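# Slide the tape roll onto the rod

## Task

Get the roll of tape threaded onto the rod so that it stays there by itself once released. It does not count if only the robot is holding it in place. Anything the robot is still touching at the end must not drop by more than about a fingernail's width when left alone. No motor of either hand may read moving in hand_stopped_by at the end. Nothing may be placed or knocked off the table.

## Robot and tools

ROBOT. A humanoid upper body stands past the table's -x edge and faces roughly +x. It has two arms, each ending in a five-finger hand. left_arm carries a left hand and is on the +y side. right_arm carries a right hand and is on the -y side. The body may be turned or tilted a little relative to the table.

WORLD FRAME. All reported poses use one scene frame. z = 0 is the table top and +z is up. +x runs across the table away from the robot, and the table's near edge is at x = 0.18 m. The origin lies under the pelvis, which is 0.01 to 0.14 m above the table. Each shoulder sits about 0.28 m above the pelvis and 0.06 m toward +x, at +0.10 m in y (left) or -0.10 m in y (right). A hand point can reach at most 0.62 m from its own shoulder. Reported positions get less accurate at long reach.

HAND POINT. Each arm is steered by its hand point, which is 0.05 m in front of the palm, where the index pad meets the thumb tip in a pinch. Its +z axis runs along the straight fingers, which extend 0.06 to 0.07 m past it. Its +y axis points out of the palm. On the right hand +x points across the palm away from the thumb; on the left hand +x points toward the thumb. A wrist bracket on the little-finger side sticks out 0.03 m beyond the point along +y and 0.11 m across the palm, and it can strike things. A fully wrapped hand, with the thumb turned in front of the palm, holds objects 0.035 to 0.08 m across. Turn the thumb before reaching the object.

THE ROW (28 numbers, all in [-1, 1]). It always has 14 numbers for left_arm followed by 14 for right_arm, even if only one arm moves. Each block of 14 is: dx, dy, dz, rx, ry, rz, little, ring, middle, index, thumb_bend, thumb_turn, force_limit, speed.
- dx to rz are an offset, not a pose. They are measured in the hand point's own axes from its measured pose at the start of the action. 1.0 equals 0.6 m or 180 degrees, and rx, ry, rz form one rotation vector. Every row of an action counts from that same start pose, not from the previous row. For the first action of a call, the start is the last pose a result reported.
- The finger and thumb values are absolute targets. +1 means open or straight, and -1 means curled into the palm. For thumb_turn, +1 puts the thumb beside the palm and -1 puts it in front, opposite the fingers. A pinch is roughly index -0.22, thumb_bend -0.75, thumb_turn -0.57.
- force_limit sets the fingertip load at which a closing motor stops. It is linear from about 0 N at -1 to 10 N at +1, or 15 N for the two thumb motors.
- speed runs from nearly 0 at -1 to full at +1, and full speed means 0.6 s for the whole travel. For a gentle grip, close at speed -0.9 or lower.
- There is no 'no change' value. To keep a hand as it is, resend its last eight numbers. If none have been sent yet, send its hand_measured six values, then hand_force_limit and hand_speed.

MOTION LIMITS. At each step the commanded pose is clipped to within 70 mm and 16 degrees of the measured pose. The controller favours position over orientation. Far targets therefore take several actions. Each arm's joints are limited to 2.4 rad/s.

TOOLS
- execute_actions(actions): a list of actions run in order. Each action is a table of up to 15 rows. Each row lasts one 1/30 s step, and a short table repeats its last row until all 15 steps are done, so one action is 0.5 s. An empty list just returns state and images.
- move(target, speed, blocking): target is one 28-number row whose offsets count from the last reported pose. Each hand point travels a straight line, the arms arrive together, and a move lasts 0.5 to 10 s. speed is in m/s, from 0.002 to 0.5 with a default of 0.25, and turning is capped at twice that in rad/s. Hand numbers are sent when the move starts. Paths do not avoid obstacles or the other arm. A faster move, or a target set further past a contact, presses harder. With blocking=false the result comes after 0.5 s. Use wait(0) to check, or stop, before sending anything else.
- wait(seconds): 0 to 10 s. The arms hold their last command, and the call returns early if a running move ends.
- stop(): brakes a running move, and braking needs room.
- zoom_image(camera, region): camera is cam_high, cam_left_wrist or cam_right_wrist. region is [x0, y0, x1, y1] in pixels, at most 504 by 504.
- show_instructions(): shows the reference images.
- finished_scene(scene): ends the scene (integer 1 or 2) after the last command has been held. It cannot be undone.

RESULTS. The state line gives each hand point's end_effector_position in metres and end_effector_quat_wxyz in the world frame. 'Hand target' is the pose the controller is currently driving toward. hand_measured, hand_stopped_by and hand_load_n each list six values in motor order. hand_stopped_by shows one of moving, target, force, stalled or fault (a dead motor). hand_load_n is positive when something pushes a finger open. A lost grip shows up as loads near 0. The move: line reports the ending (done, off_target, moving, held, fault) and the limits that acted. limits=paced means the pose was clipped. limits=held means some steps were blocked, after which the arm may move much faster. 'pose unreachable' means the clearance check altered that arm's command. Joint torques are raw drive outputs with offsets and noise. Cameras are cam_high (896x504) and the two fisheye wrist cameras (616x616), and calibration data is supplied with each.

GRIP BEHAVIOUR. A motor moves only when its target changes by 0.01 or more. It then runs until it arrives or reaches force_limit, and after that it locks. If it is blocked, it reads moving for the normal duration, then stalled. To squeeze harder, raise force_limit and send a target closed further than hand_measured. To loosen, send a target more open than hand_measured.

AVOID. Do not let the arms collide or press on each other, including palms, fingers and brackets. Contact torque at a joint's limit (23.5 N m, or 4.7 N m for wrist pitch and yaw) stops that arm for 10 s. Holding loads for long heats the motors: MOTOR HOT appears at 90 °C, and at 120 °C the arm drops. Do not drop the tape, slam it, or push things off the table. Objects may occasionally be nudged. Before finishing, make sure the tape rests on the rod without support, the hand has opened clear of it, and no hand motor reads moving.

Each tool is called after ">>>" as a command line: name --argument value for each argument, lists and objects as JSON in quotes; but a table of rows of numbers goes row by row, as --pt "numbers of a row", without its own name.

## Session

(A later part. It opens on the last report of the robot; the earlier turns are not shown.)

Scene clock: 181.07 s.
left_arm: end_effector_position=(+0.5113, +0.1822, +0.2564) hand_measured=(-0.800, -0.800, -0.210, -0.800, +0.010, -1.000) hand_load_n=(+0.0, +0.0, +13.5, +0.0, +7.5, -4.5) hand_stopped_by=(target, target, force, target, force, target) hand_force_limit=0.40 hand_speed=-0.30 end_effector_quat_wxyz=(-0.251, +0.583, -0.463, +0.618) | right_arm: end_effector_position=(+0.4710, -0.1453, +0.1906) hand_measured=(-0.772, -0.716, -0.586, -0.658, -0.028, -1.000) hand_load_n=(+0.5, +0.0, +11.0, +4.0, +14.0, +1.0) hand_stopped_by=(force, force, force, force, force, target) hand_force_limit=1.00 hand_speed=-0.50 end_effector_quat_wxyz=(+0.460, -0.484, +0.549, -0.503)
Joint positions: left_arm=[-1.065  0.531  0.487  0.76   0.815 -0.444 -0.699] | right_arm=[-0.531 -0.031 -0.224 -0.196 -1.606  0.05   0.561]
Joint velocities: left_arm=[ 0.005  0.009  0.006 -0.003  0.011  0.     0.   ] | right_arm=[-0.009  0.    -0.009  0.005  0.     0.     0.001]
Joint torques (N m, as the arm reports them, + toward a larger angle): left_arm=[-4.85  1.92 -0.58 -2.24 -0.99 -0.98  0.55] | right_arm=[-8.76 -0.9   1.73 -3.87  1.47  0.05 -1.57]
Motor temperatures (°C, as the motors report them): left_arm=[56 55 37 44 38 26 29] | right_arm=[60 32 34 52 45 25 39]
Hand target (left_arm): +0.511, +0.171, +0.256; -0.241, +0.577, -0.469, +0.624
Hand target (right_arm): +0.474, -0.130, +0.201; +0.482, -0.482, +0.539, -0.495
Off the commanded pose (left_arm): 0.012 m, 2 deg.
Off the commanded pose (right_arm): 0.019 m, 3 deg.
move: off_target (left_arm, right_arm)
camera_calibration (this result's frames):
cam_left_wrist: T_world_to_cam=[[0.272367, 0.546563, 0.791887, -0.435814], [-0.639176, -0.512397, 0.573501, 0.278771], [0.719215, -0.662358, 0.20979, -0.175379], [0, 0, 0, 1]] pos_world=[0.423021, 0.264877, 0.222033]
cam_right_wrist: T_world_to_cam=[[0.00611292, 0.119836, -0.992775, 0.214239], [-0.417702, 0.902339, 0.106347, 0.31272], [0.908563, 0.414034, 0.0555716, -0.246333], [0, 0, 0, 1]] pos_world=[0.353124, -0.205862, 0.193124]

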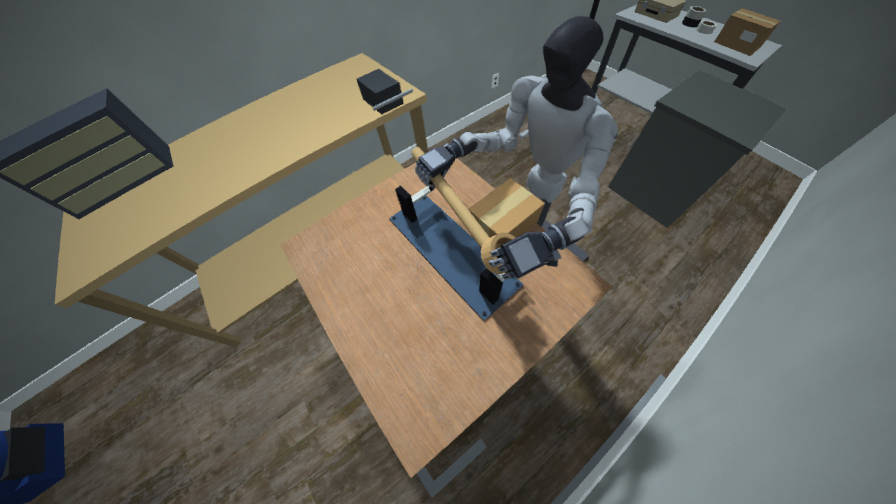

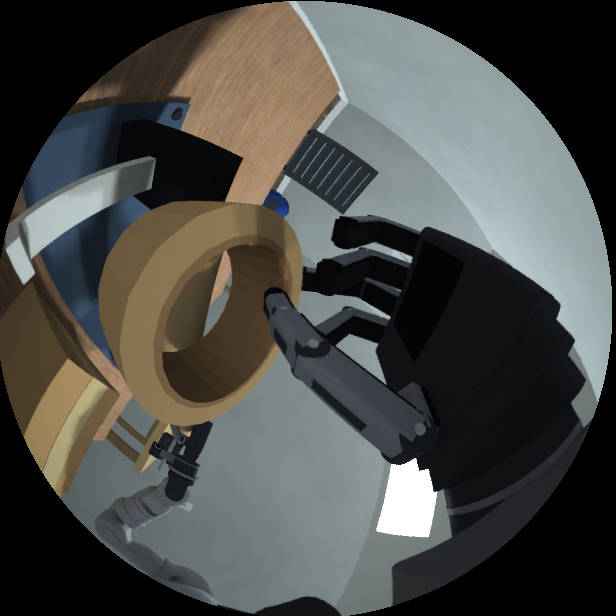

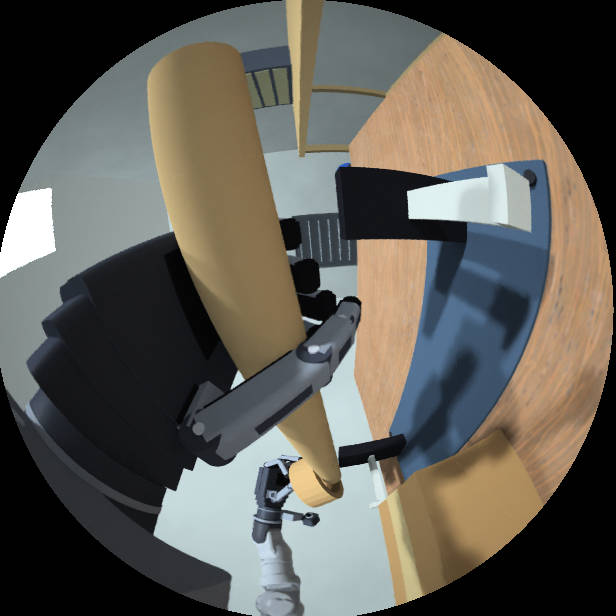

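>>> move --target '[-0.045,-0.031,-0.02,0,0,0,-0.8,-0.8,-0.8,-0.8,-0.3,-1,0.4,-0.3,-0.025,-0.017,0.005,0,0,0,-1,-1,-1,-1,-0.9,-1,1,-0.5]' --speed 0.03

>>> zoom_image --camera "cam_high" --region '[440,190,640,320]'

Scene clock: 188.57 s.
left_arm: end_effector_position=(+0.5102, +0.2149, +0.2630) hand_measured=(-0.800, -0.800, -0.210, -0.800, +0.010, -1.000) hand_load_n=(+0.0, +0.0, +8.0, +0.0, +11.0, +0.5) hand_stopped_by=(target, target, force, target, force, target) hand_force_limit=0.40 hand_speed=-0.30 end_effector_quat_wxyz=(-0.250, +0.583, -0.461, +0.620) | right_arm: end_effector_position=(+0.4754, -0.1310, +0.1995) hand_measured=(-0.772, -0.716, -0.586, -0.658, -0.028, -1.000) hand_load_n=(+1.0, +0.0, +11.0, +3.5, +14.0, +1.5) hand_stopped_by=(force, force, force, force, force, target) hand_force_limit=1.00 hand_speed=-0.50 end_effector_quat_wxyz=(+0.460, -0.485, +0.549, -0.502)
Joint positions: left_arm=[-1.196  0.709  0.474  1.149  0.823 -0.652 -0.61 ] | right_arm=[-0.578  0.004 -0.193 -0.196 -1.659  0.08   0.601]
Joint velocities: left_arm=[-0.031  0.003 -0.011  0.094  0.011 -0.034  0.035] | right_arm=[-0.005  0.002 -0.002  0.    -0.005  0.     0.002]
Joint torques (N m, as the arm reports them, + toward a larger angle): left_arm=[-5.09  3.86  0.2  -2.17 -1.   -0.88  0.76] | right_arm=[-7.69 -1.2   0.75 -2.57  0.64  0.59 -1.39]
Motor temperatures (°C, as the motors report them): left_arm=[57 54 37 44 38 27 28] | right_arm=[61 32 34 52 45 25 39]
Hand target (left_arm): +0.510, +0.215, +0.263; -0.252, +0.582, -0.464, +0.619
Hand target (right_arm): +0.476, -0.130, +0.200; +0.460, -0.484, +0.550, -0.502
Off the commanded pose (left_arm): 0.003 m, 0 deg.
Off the commanded pose (right_arm): 0.002 m, 0 deg.
move: done
camera_calibration (this result's frames):
cam_left_wrist: T_world_to_cam=[[0.269046, 0.550419, 0.79035, -0.45737], [-0.641573, -0.509611, 0.573306, 0.291731], [0.71833, -0.661313, 0.216025, -0.155796], [0, 0, 0, 1]] pos_world=[0.422133, 0.297385, 0.227887]
cam_right_wrist: T_world_to_cam=[[0.00418502, 0.120151, -0.992747, 0.222352], [-0.419208, 0.901522, 0.107343, 0.301123], [0.907881, 0.415718, 0.0541411, -0.255858], [0, 0, 0, 1]] pos_world=[0.357591, -0.19182, 0.202268]

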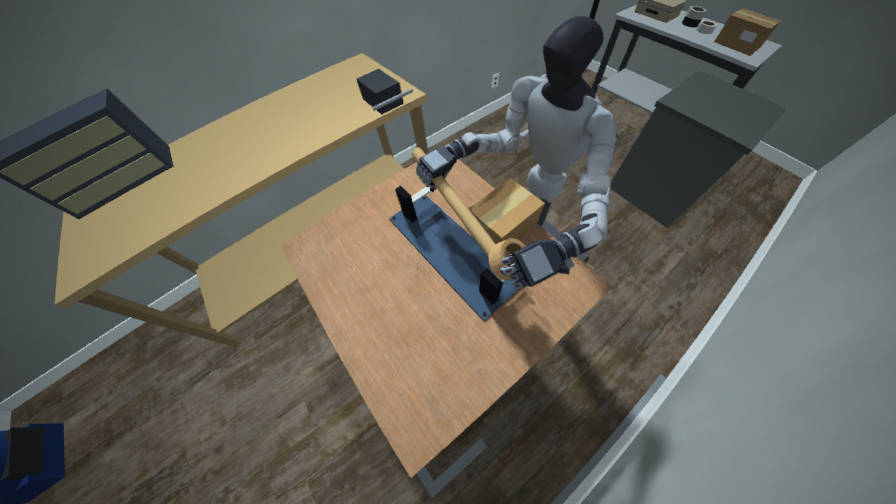

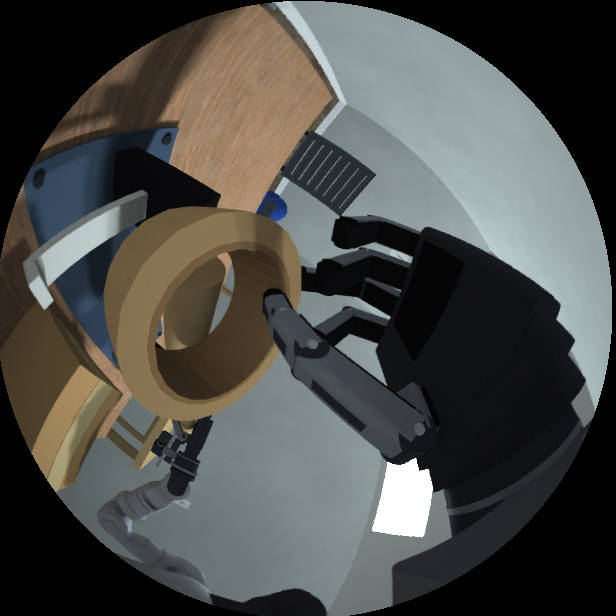

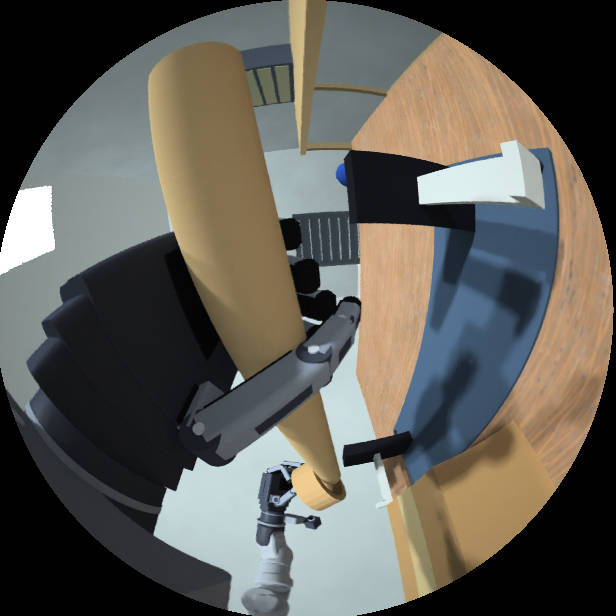

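Region (440, 190, 640, 320) of cam_high's 896x504 image, scaled by 2.520, with more detail than that image has; it fills the top 328 rows of this view, and the rest is white.

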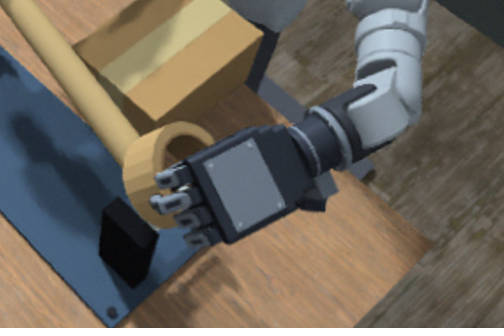

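>>> move --target '[-0.07,-0.035,-0.029,0,0,0,-0.8,-0.8,-0.8,-0.8,-0.3,-1,0.4,-0.3,0,0,0,0,0,0,-1,-1,-1,-1,-0.9,-1,1,-0.5]' --speed 0.05

>>> move --target '[0.1,0.1,-0.2,0,0,0,-0.8,-0.8,-0.8,-0.8,-0.3,-1,0.4,-0.3,0,-0.03,0,-0.015,-0.15,0,-1,-1,-1,-1,-0.9,-1,1,-0.5]' --speed 0.06

>>> zoom_image --camera "cam_high" --region '[380,120,680,320]'

Scene clock: 198.47 s.
left_arm: end_effector_position=(+0.5073, +0.2628, +0.2666) hand_measured=(-0.800, -0.800, -0.210, -0.800, +0.010, -1.000) hand_load_n=(+0.0, +0.0, +8.0, +0.0, +11.5, +0.5) hand_stopped_by=(target, target, force, target, force, target) hand_force_limit=0.40 hand_speed=-0.30 end_effector_quat_wxyz=(-0.292, +0.601, -0.435, +0.603) | right_arm: end_effector_position=(+0.4753, -0.1311, +0.1995) hand_measured=(-0.772, -0.716, -0.586, -0.658, -0.028, -1.000) hand_load_n=(+1.0, +0.0, +11.0, +3.5, +14.0, +1.5) hand_stopped_by=(force, force, force, force, force, target) hand_force_limit=1.00 hand_speed=-0.50 end_effector_quat_wxyz=(+0.460, -0.485, +0.549, -0.502)
Joint positions: left_arm=[-1.281  0.859  0.433  1.411  0.901 -0.736 -0.459] | right_arm=[-0.578  0.004 -0.193 -0.196 -1.659  0.08   0.601]
Joint velocities: left_arm=[-0.011  0.     0.     0.     0.     0.     0.001] | right_arm=[-0.006 -0.012 -0.005 -0.008 -0.002  0.     0.   ]
Joint torques (N m, as the arm reports them, + toward a larger angle): left_arm=[-4.73  3.84  0.36 -2.18 -1.09 -0.7   0.82] | right_arm=[-6.72 -1.81  0.49 -2.99  0.35  0.5  -1.5 ]
Motor temperatures (°C, as the motors report them): left_arm=[59 55 37 44 38 27 29] | right_arm=[62 32 34 52 45 26 39]
Hand target (left_arm): +0.507, +0.263, +0.264; -0.292, +0.603, -0.436, +0.601
Hand target (right_arm): +0.475, -0.131, +0.200; +0.460, -0.485, +0.549, -0.502
Off the commanded pose (left_arm): 0.005 m, 6 deg.
Off the commanded pose (right_arm): 0.000 m, 0 deg.
move: off_target (left_arm)
camera_calibration (this result's frames):
cam_left_wrist: T_world_to_cam=[[0.202127, 0.557387, 0.805273, -0.457633], [-0.587064, -0.589185, 0.555173, 0.310358], [0.7839, -0.584963, 0.208132, -0.174006], [0, 0, 0, 1]] pos_world=[0.411104, 0.33615, 0.232434]
cam_right_wrist: T_world_to_cam=[[0.0040889, 0.120127, -0.99275, 0.222377], [-0.419181, 0.901532, 0.107363, 0.301111], [0.907893, 0.415703, 0.0540414, -0.255837], [0, 0, 0, 1]] pos_world=[0.357583, -0.191823, 0.202263]

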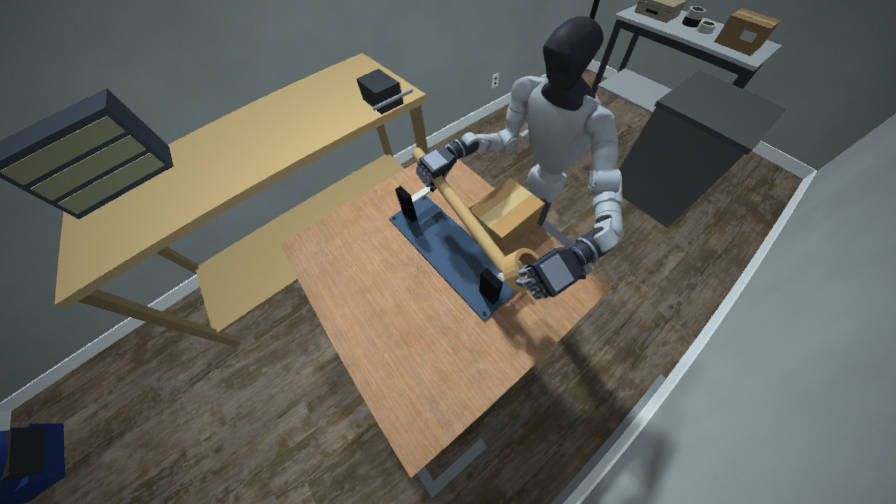

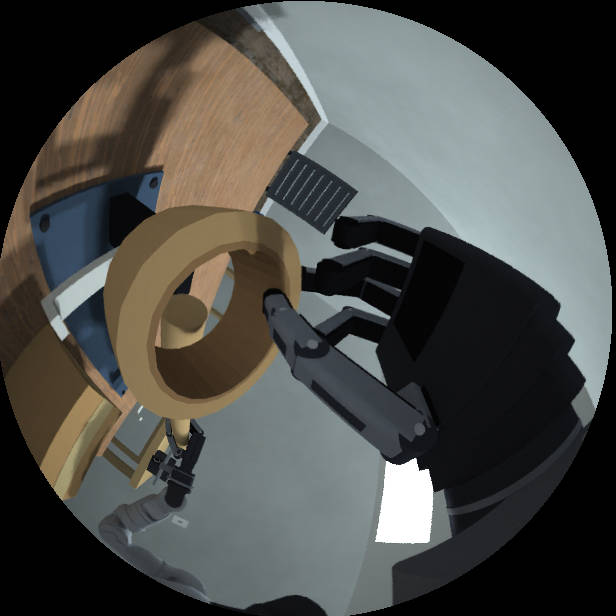

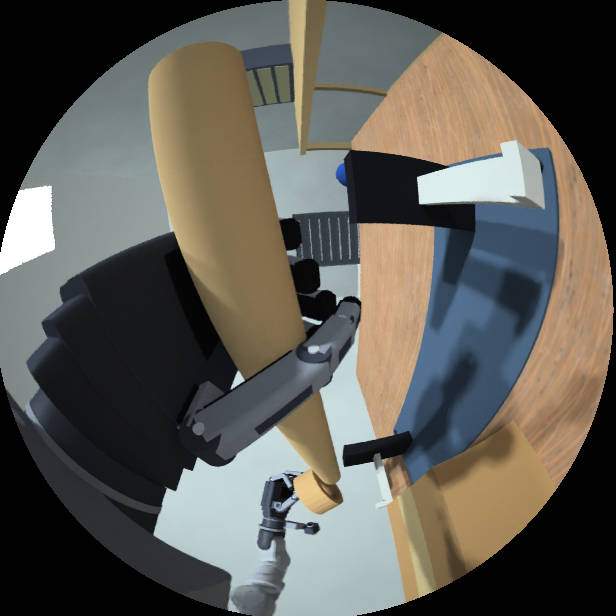

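Scene clock: 203.10 s.
left_arm: end_effector_position=(+0.3745, +0.2048, +0.2596) hand_measured=(-0.800, -0.800, -0.210, -0.800, +0.010, -1.000) hand_load_n=(+0.0, +0.0, +8.0, +0.0, +10.5, +3.0) hand_stopped_by=(target, target, force, target, force, target) hand_force_limit=0.40 hand_speed=-0.30 end_effector_quat_wxyz=(-0.171, +0.481, -0.490, +0.706) | right_arm: end_effector_position=(+0.4776, -0.1270, +0.2134) hand_measured=(-0.772, -0.716, -0.586, -0.658, -0.028, -1.000) hand_load_n=(+0.5, +0.0, +11.0, +4.5, +14.0, +1.5) hand_stopped_by=(force, force, force, force, force, target) hand_force_limit=1.00 hand_speed=-0.50 end_effector_quat_wxyz=(-0.554, +0.613, -0.431, +0.362)
Joint positions: left_arm=[-1.454  1.16   0.193  2.094  1.897 -1.625  0.64 ] | right_arm=[-0.75  -0.413 -0.405  0.215 -1.068 -0.551  0.65 ]
Joint velocities: left_arm=[-0.071 -0.025 -0.112  0.002  0.304  0.     0.407] | right_arm=[-0.009 -0.011  0.002 -0.003  0.002 -0.001  0.   ]
Joint torques (N m, as the arm reports them, + toward a larger angle): left_arm=[-3.36  2.8  -0.01 -1.2  -0.99 -0.76  0.71] | right_arm=[-8.87 -3.15 -1.7  -2.26  1.99  0.6  -1.75]
Motor temperatures (°C, as the motors report them): left_arm=[58 54 37 44 38 27 29] | right_arm=[62 32 35 52 45 26 39]
Hand target (left_arm): +0.374, +0.204, +0.260; -0.171, +0.481, -0.490, +0.707
Hand target (right_arm): +0.479, -0.126, +0.219; -0.563, +0.605, -0.432, +0.362
Off the commanded pose (left_arm): 0.005 m, 24 deg; orientation clipped at the last step of the last action.
Off the commanded pose (right_arm): 0.006 m, 2 deg.
joint sent to its limit (left arm) — the command would take joint 4 (elbow) past its upper limit and joint 6 (wrist pitch) past its lower limit, so those joints were sent only as far as their limits.
move: off_target (left_arm, right_arm); limits=paced
camera_calibration (this result's frames):
cam_left_wrist: T_world_to_cam=[[0.308091, 0.539559, 0.783554, -0.423232], [-0.822104, -0.263495, 0.504693, 0.236503], [0.478774, -0.799654, 0.362393, 0.0157756], [0, 0, 0, 1]] pos_world=[0.317271, 0.303291, 0.206547]
cam_right_wrist: T_world_to_cam=[[-0.104587, 0.104451, -0.989015, 0.284789], [-0.784134, 0.603026, 0.146607, 0.424866], [0.611716, 0.790853, 0.0188347, -0.0637161], [0, 0, 0, 1]] pos_world=[0.401913, -0.235562, 0.220572]

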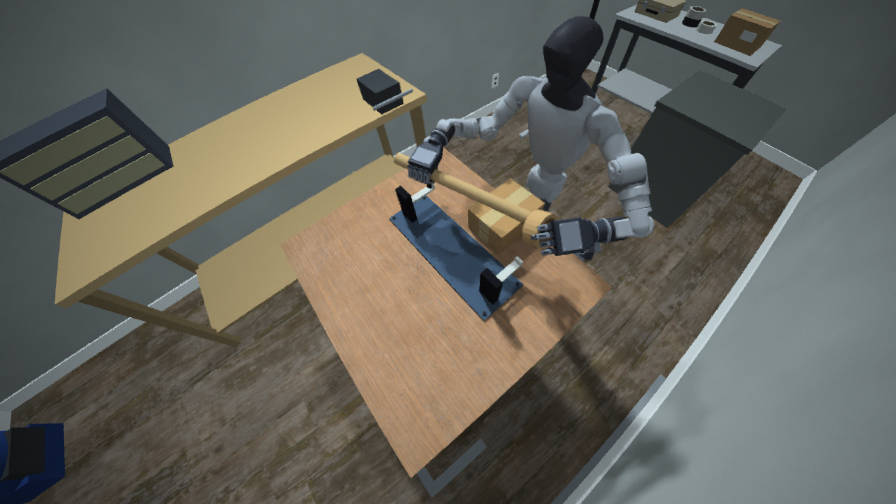

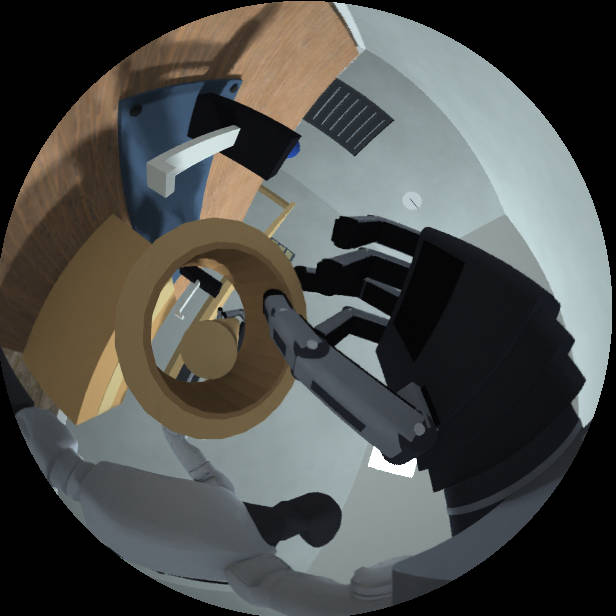

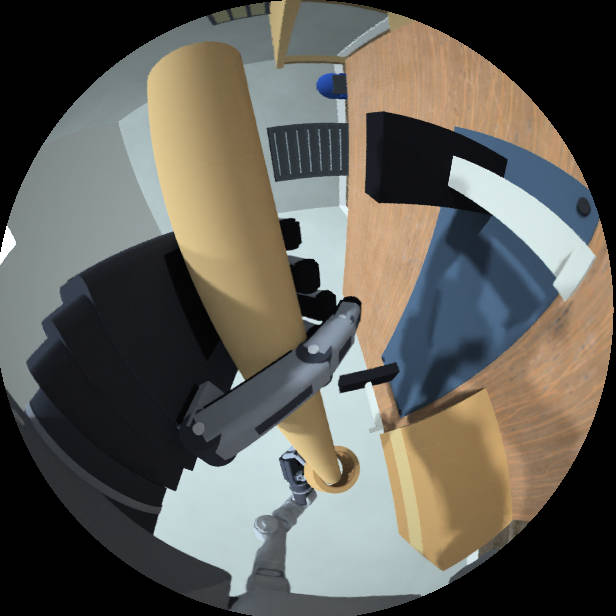

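Region (380, 120, 680, 320) of cam_high's 896x504 image, scaled by 1.680, with more detail than that image has.

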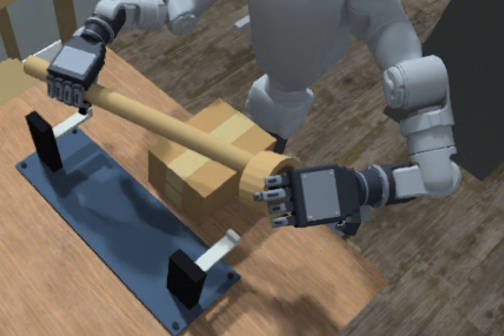

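>>> move --target '[0,0,0,0,0,0,-0.8,-0.8,-0.8,-0.8,-0.3,-1,0.4,-0.3,-0.08,0,0,0,0,0,-1,-1,-1,-1,-0.9,-1,1,-0.5]' --speed 0.03

Scene clock: 209.30 s.
left_arm: end_effector_position=(+0.3728, +0.2055, +0.2559) hand_measured=(-0.800, -0.800, -0.210, -0.800, +0.010, -1.000) hand_load_n=(+0.0, +0.0, +9.5, +0.0, +9.5, -0.5) hand_stopped_by=(target, target, force, target, force, target) hand_force_limit=0.40 hand_speed=-0.30 end_effector_quat_wxyz=(-0.169, +0.485, -0.495, +0.701) | right_arm: end_effector_position=(+0.4593, -0.0903, +0.2112) hand_measured=(-0.772, -0.716, -0.586, -0.658, -0.028, -1.000) hand_load_n=(+0.5, +0.0, +11.0, +4.5, +14.0, +1.5) hand_stopped_by=(force, force, force, force, force, target) hand_force_limit=1.00 hand_speed=-0.50 end_effector_quat_wxyz=(-0.546, +0.615, -0.436, +0.366)
Joint positions: left_arm=[-1.453  1.161  0.185  2.094  1.911 -1.623  0.647] | right_arm=[-0.677 -0.231 -0.36  -0.058 -1.171 -0.428  0.765]
Joint velocities: left_arm=[-0.002 -0.005 -0.008  0.     0.006  0.002 -0.003] | right_arm=[-0.005  0.005  0.    -0.002 -0.018  0.     0.001]
Joint torques (N m, as the arm reports them, + toward a larger angle): left_arm=[-3.38  2.62  0.49 -1.23 -1.73 -0.79  0.6 ] | right_arm=[-8.26 -1.85 -0.21 -2.86  1.51  0.49 -1.52]
Motor temperatures (°C, as the motors report them): left_arm=[56 54 37 44 38 27 29] | right_arm=[63 33 35 51 45 26 39]
Hand target (left_arm): +0.374, +0.205, +0.260; -0.171, +0.481, -0.490, +0.706
Hand target (right_arm): +0.459, -0.085, +0.214; -0.554, +0.612, -0.434, +0.362
Off the commanded pose (left_arm): 0.004 m, 1 deg.
Off the commanded pose (right_arm): 0.009 m, 1 deg.
move: off_target (left_arm, right_arm)
camera_calibration (this result's frames):
cam_left_wrist: T_world_to_cam=[[0.31862, 0.531616, 0.784771, -0.42278], [-0.816166, -0.267161, 0.512346, 0.233748], [0.482032, -0.803747, 0.348764, 0.0216211], [0, 0, 0, 1]] pos_world=[0.315061, 0.304583, 0.204485]
cam_right_wrist: T_world_to_cam=[[-0.112369, 0.0941176, -0.989199, 0.279537], [-0.772668, 0.617666, 0.14654, 0.384866], [0.624786, 0.780789, 0.00331487, -0.0851113], [0, 0, 0, 1]] pos_world=[0.381961, -0.197574, 0.220401]

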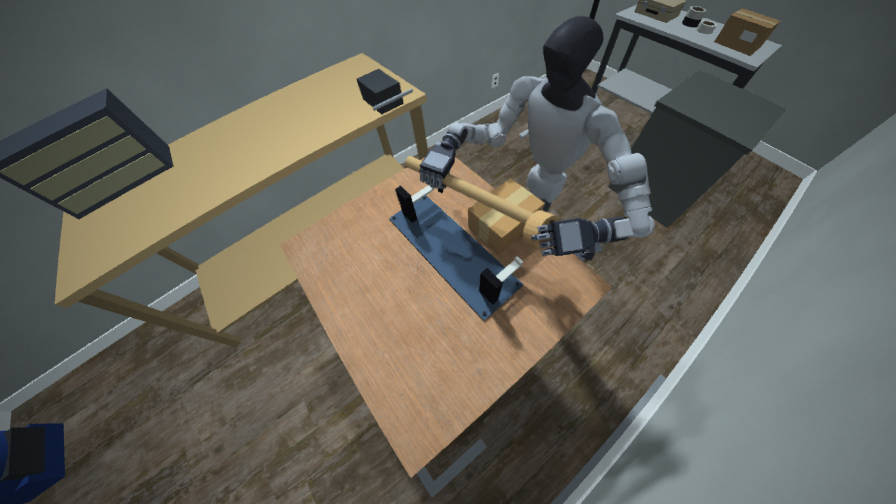

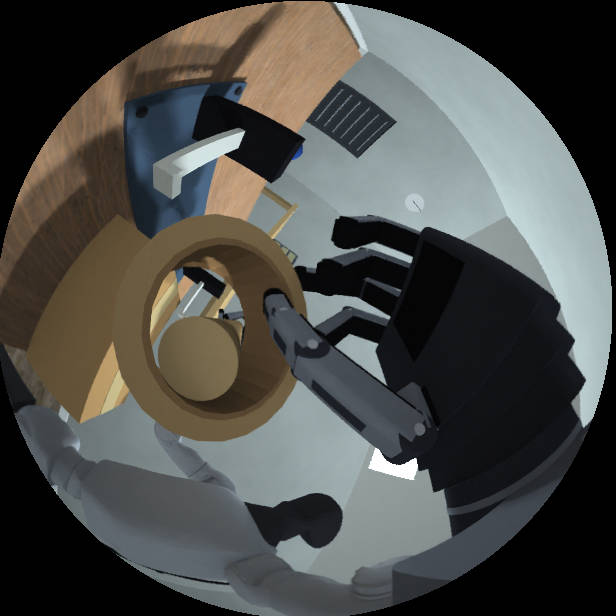

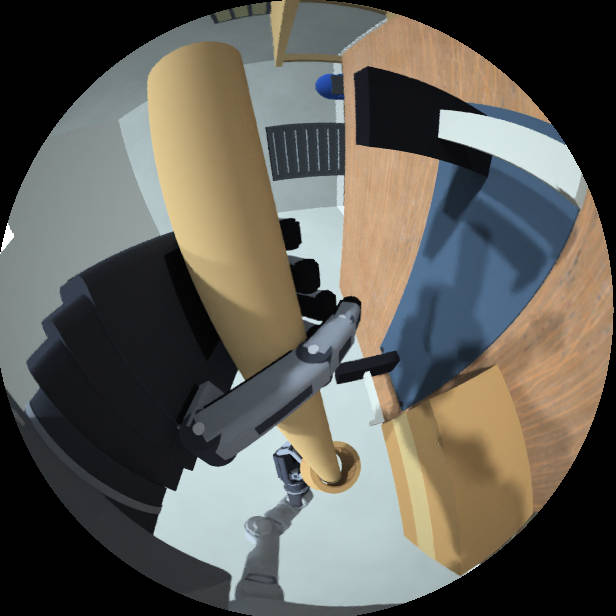

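Through. Continue a further 5 cm.

>>> move --target '[0,0,0,0,0,0,-0.8,-0.8,-0.8,-0.8,-0.3,-1,0.4,-0.3,-0.08,0,0,0,0,0,-1,-1,-1,-1,-0.9,-1,1,-0.5]' --speed 0.03

Scene clock: 214.00 s.
left_arm: end_effector_position=(+0.3731, +0.2172, +0.2523) hand_measured=(-0.800, -0.800, -0.210, -0.800, +0.010, -1.000) hand_load_n=(+0.0, +0.0, +10.5, +0.0, +10.0, -3.0) hand_stopped_by=(target, target, force, target, force, target) hand_force_limit=0.40 hand_speed=-0.30 end_effector_quat_wxyz=(-0.187, +0.493, -0.496, +0.690) | right_arm: end_effector_position=(+0.4457, -0.0660, +0.2088) hand_measured=(-0.772, -0.716, -0.586, -0.658, -0.028, -1.000) hand_load_n=(+0.0, +0.0, +11.0, +3.5, +14.0, +0.5) hand_stopped_by=(force, force, force, force, force, target) hand_force_limit=1.00 hand_speed=-0.50 end_effector_quat_wxyz=(-0.529, +0.607, -0.453, +0.381)
Joint positions: left_arm=[-1.445  1.185  0.185  2.092  1.911 -1.603  0.643] | right_arm=[-0.617 -0.085 -0.267 -0.246 -1.324 -0.3    0.824]
Joint velocities: left_arm=[ 0.002  0.003 -0.003  0.    -0.006  0.     0.   ] | right_arm=[ 0.005  0.008 -0.006  0.    -0.008  0.011  0.   ]
Joint torques (N m, as the arm reports them, + toward a larger angle): left_arm=[-3.82  1.38  1.02 -1.25 -1.51 -1.91  0.67] | right_arm=[-7.99 -0.25  1.75 -2.82  1.55 -0.22 -1.42]
Motor temperatures (°C, as the motors report them): left_arm=[55 53 37 43 38 27 29] | right_arm=[63 32 35 51 45 26 39]
Hand target (left_arm): +0.373, +0.206, +0.256; -0.169, +0.485, -0.495, +0.701
Hand target (right_arm): +0.441, -0.047, +0.212; -0.545, +0.614, -0.439, +0.366
Off the commanded pose (left_arm): 0.012 m, 3 deg.
Off the commanded pose (right_arm): 0.021 m, 3 deg.
move: off_target (left_arm, right_arm)
camera_calibration (this result's frames):
cam_left_wrist: T_world_to_cam=[[0.303785, 0.522463, 0.79671, -0.421737], [-0.802989, -0.309651, 0.50924, 0.244041], [0.512761, -0.794449, 0.325464, 0.0245395], [0, 0, 0, 1]] pos_world=[0.311497, 0.315405, 0.20374]
cam_right_wrist: T_world_to_cam=[[-0.115836, 0.0878318, -0.989377, 0.274496], [-0.736143, 0.661138, 0.14488, 0.346667], [0.66684, 0.745106, -0.0119269, -0.113527], [0, 0, 0, 1]] pos_world=[0.362697, -0.168715, 0.220001]

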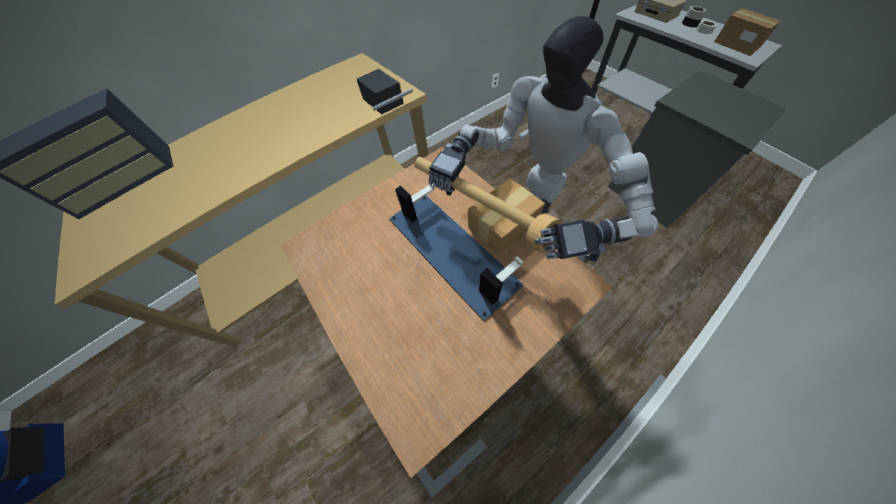

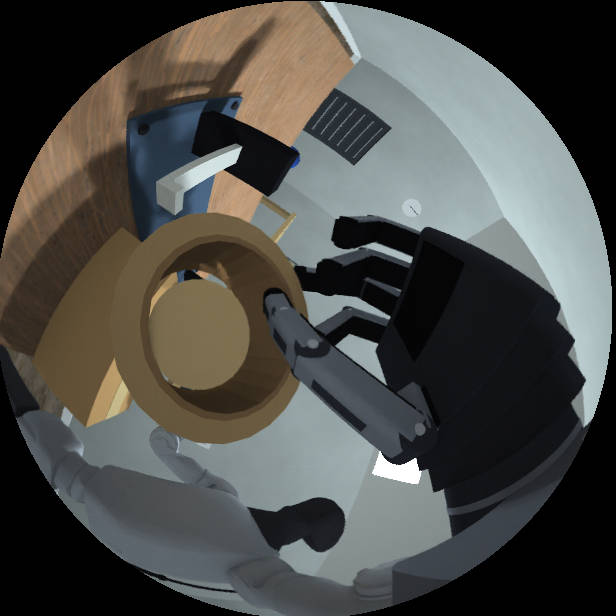

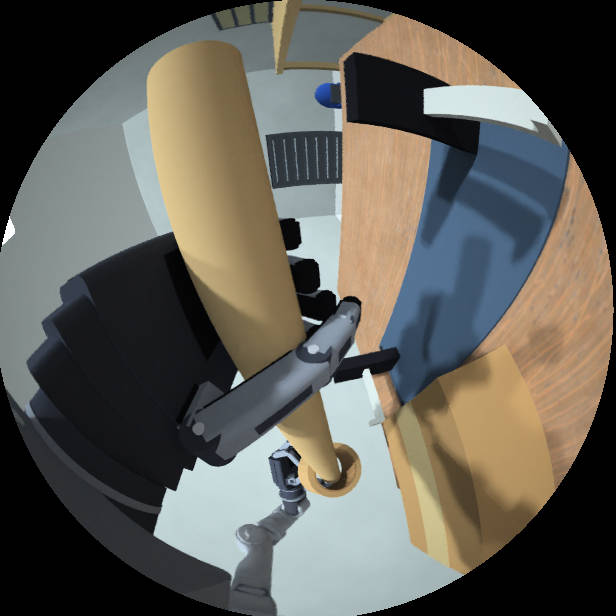

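>>> execute_actions --actions '[[[0,0,0,0,0,0,0.6,0.6,0.6,0.6,0.6,-1,0.4,-0.3,0,0,0,0,0,0,-1,-1,-1,-1,-0.9,-1,1,-0.5]],[[0,0,0,0,0,0,0.6,0.6,0.6,0.6,0.6,-1,0.4,-0.3,0,0,0,0,0,0,-1,-1,-1,-1,-0.9,-1,1,-0.5]],[[0,0,0,0,0,0,0.6,0.6,0.6,0.6,0.6,-1,0.4,-0.3,0,0,0,0,0,0,-1,-1,-1,-1,-0.9,-1,1,-0.5]],[[0,0,0,0,0,0,0.6,0.6,0.6,0.6,0.6,-1,0.4,-0.3,0,0,0,0,0,0,-1,-1,-1,-1,-0.9,-1,1,-0.5]]]'

>>> zoom_image --camera "cam_high" --region '[380,120,680,320]'

Scene clock: 221.87 s.
left_arm: end_effector_position=(+0.3733, +0.2188, +0.2513) hand_measured=(+0.600, +0.600, +0.600, +0.600, +0.600, -1.000) hand_load_n=(+0.0, +0.0, +0.0, +0.0, +0.0, +0.0) hand_stopped_by=(target, target, target, target, target, target) hand_force_limit=0.40 hand_speed=-0.30 end_effector_quat_wxyz=(-0.189, +0.495, -0.496, +0.688) | right_arm: end_effector_position=(+0.4429, -0.0738, +0.1955) hand_measured=(-0.772, -0.716, -0.586, -0.658, -0.028, -1.000) hand_load_n=(+0.0, +0.0, +11.0, +5.5, +14.0, +1.5) hand_stopped_by=(force, force, force, force, force, target) hand_force_limit=1.00 hand_speed=-0.50 end_effector_quat_wxyz=(-0.504, +0.626, -0.452, +0.387)
Joint positions: left_arm=[-1.443  1.188  0.185  2.092  1.911 -1.598  0.642] | right_arm=[-0.602 -0.096 -0.267 -0.242 -1.357 -0.326  0.84 ]
Joint velocities: left_arm=[-0.003 -0.008  0.005 -0.012  0.     0.     0.   ] | right_arm=[ 0.    -0.006  0.015 -0.006  0.002  0.     0.   ]
Joint torques (N m, as the arm reports them, + toward a larger angle): left_arm=[-3.16  2.82  0.15 -1.25 -1.25 -0.68  0.61] | right_arm=[-7.72 -1.28 -0.71 -2.97  1.53  0.78 -1.74]
Motor temperatures (°C, as the motors report them): left_arm=[54 52 37 43 38 29 29] | right_arm=[63 32 35 51 45 26 39]
Hand target (left_arm): +0.373, +0.219, +0.251; -0.189, +0.495, -0.496, +0.688
Hand target (right_arm): +0.444, -0.072, +0.200; -0.512, +0.619, -0.453, +0.386
Off the commanded pose (left_arm): 0.000 m, 0 deg.
Off the commanded pose (right_arm): 0.005 m, 1 deg.
camera_calibration (this result's frames):
cam_left_wrist: T_world_to_cam=[[0.302235, 0.520498, 0.798584, -0.421348], [-0.800355, -0.316487, 0.509184, 0.245723], [0.517771, -0.793043, 0.32093, 0.0250647], [0, 0, 0, 1]] pos_world=[0.311034, 0.316956, 0.203319]
cam_right_wrist: T_world_to_cam=[[-0.144113, 0.0325637, -0.989025, 0.2701], [-0.727304, 0.67424, 0.128177, 0.352009], [0.671014, 0.737794, -0.0734832, -0.0963386], [0, 0, 0, 1]] pos_world=[0.359587, -0.175056, 0.214937]

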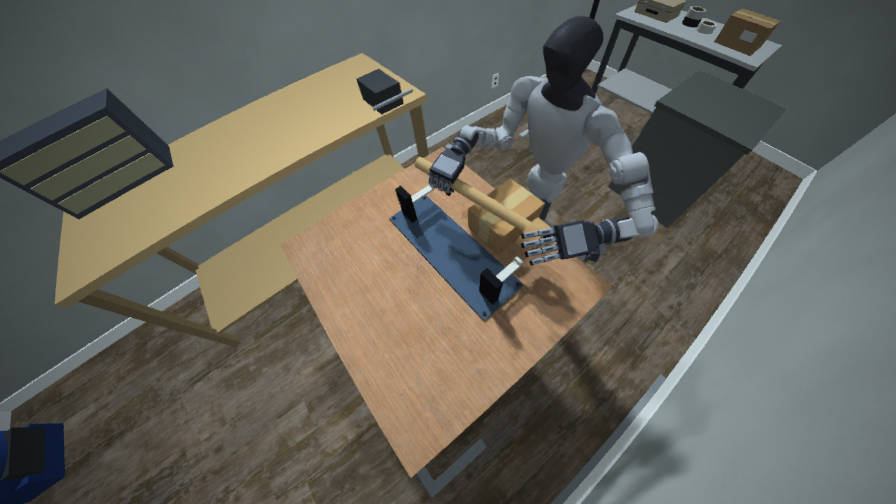

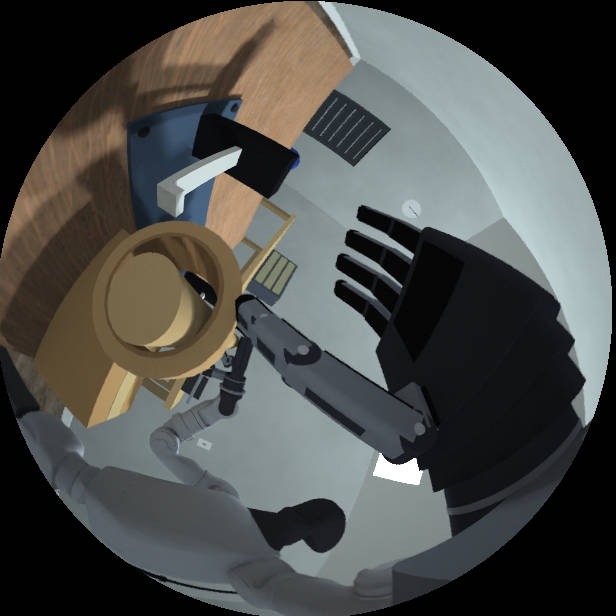

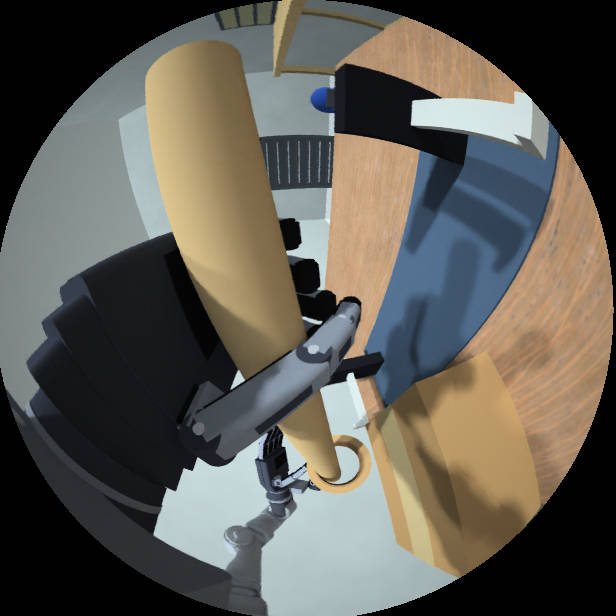

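Region (380, 120, 680, 320) of cam_high's 896x504 image, scaled by 1.680, with more detail than that image has.

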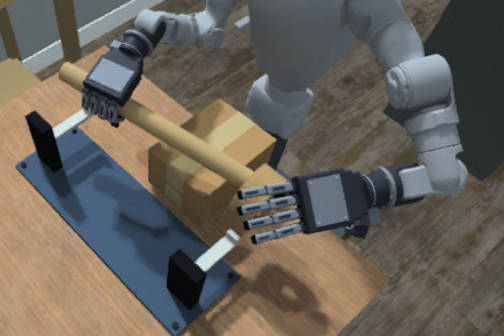

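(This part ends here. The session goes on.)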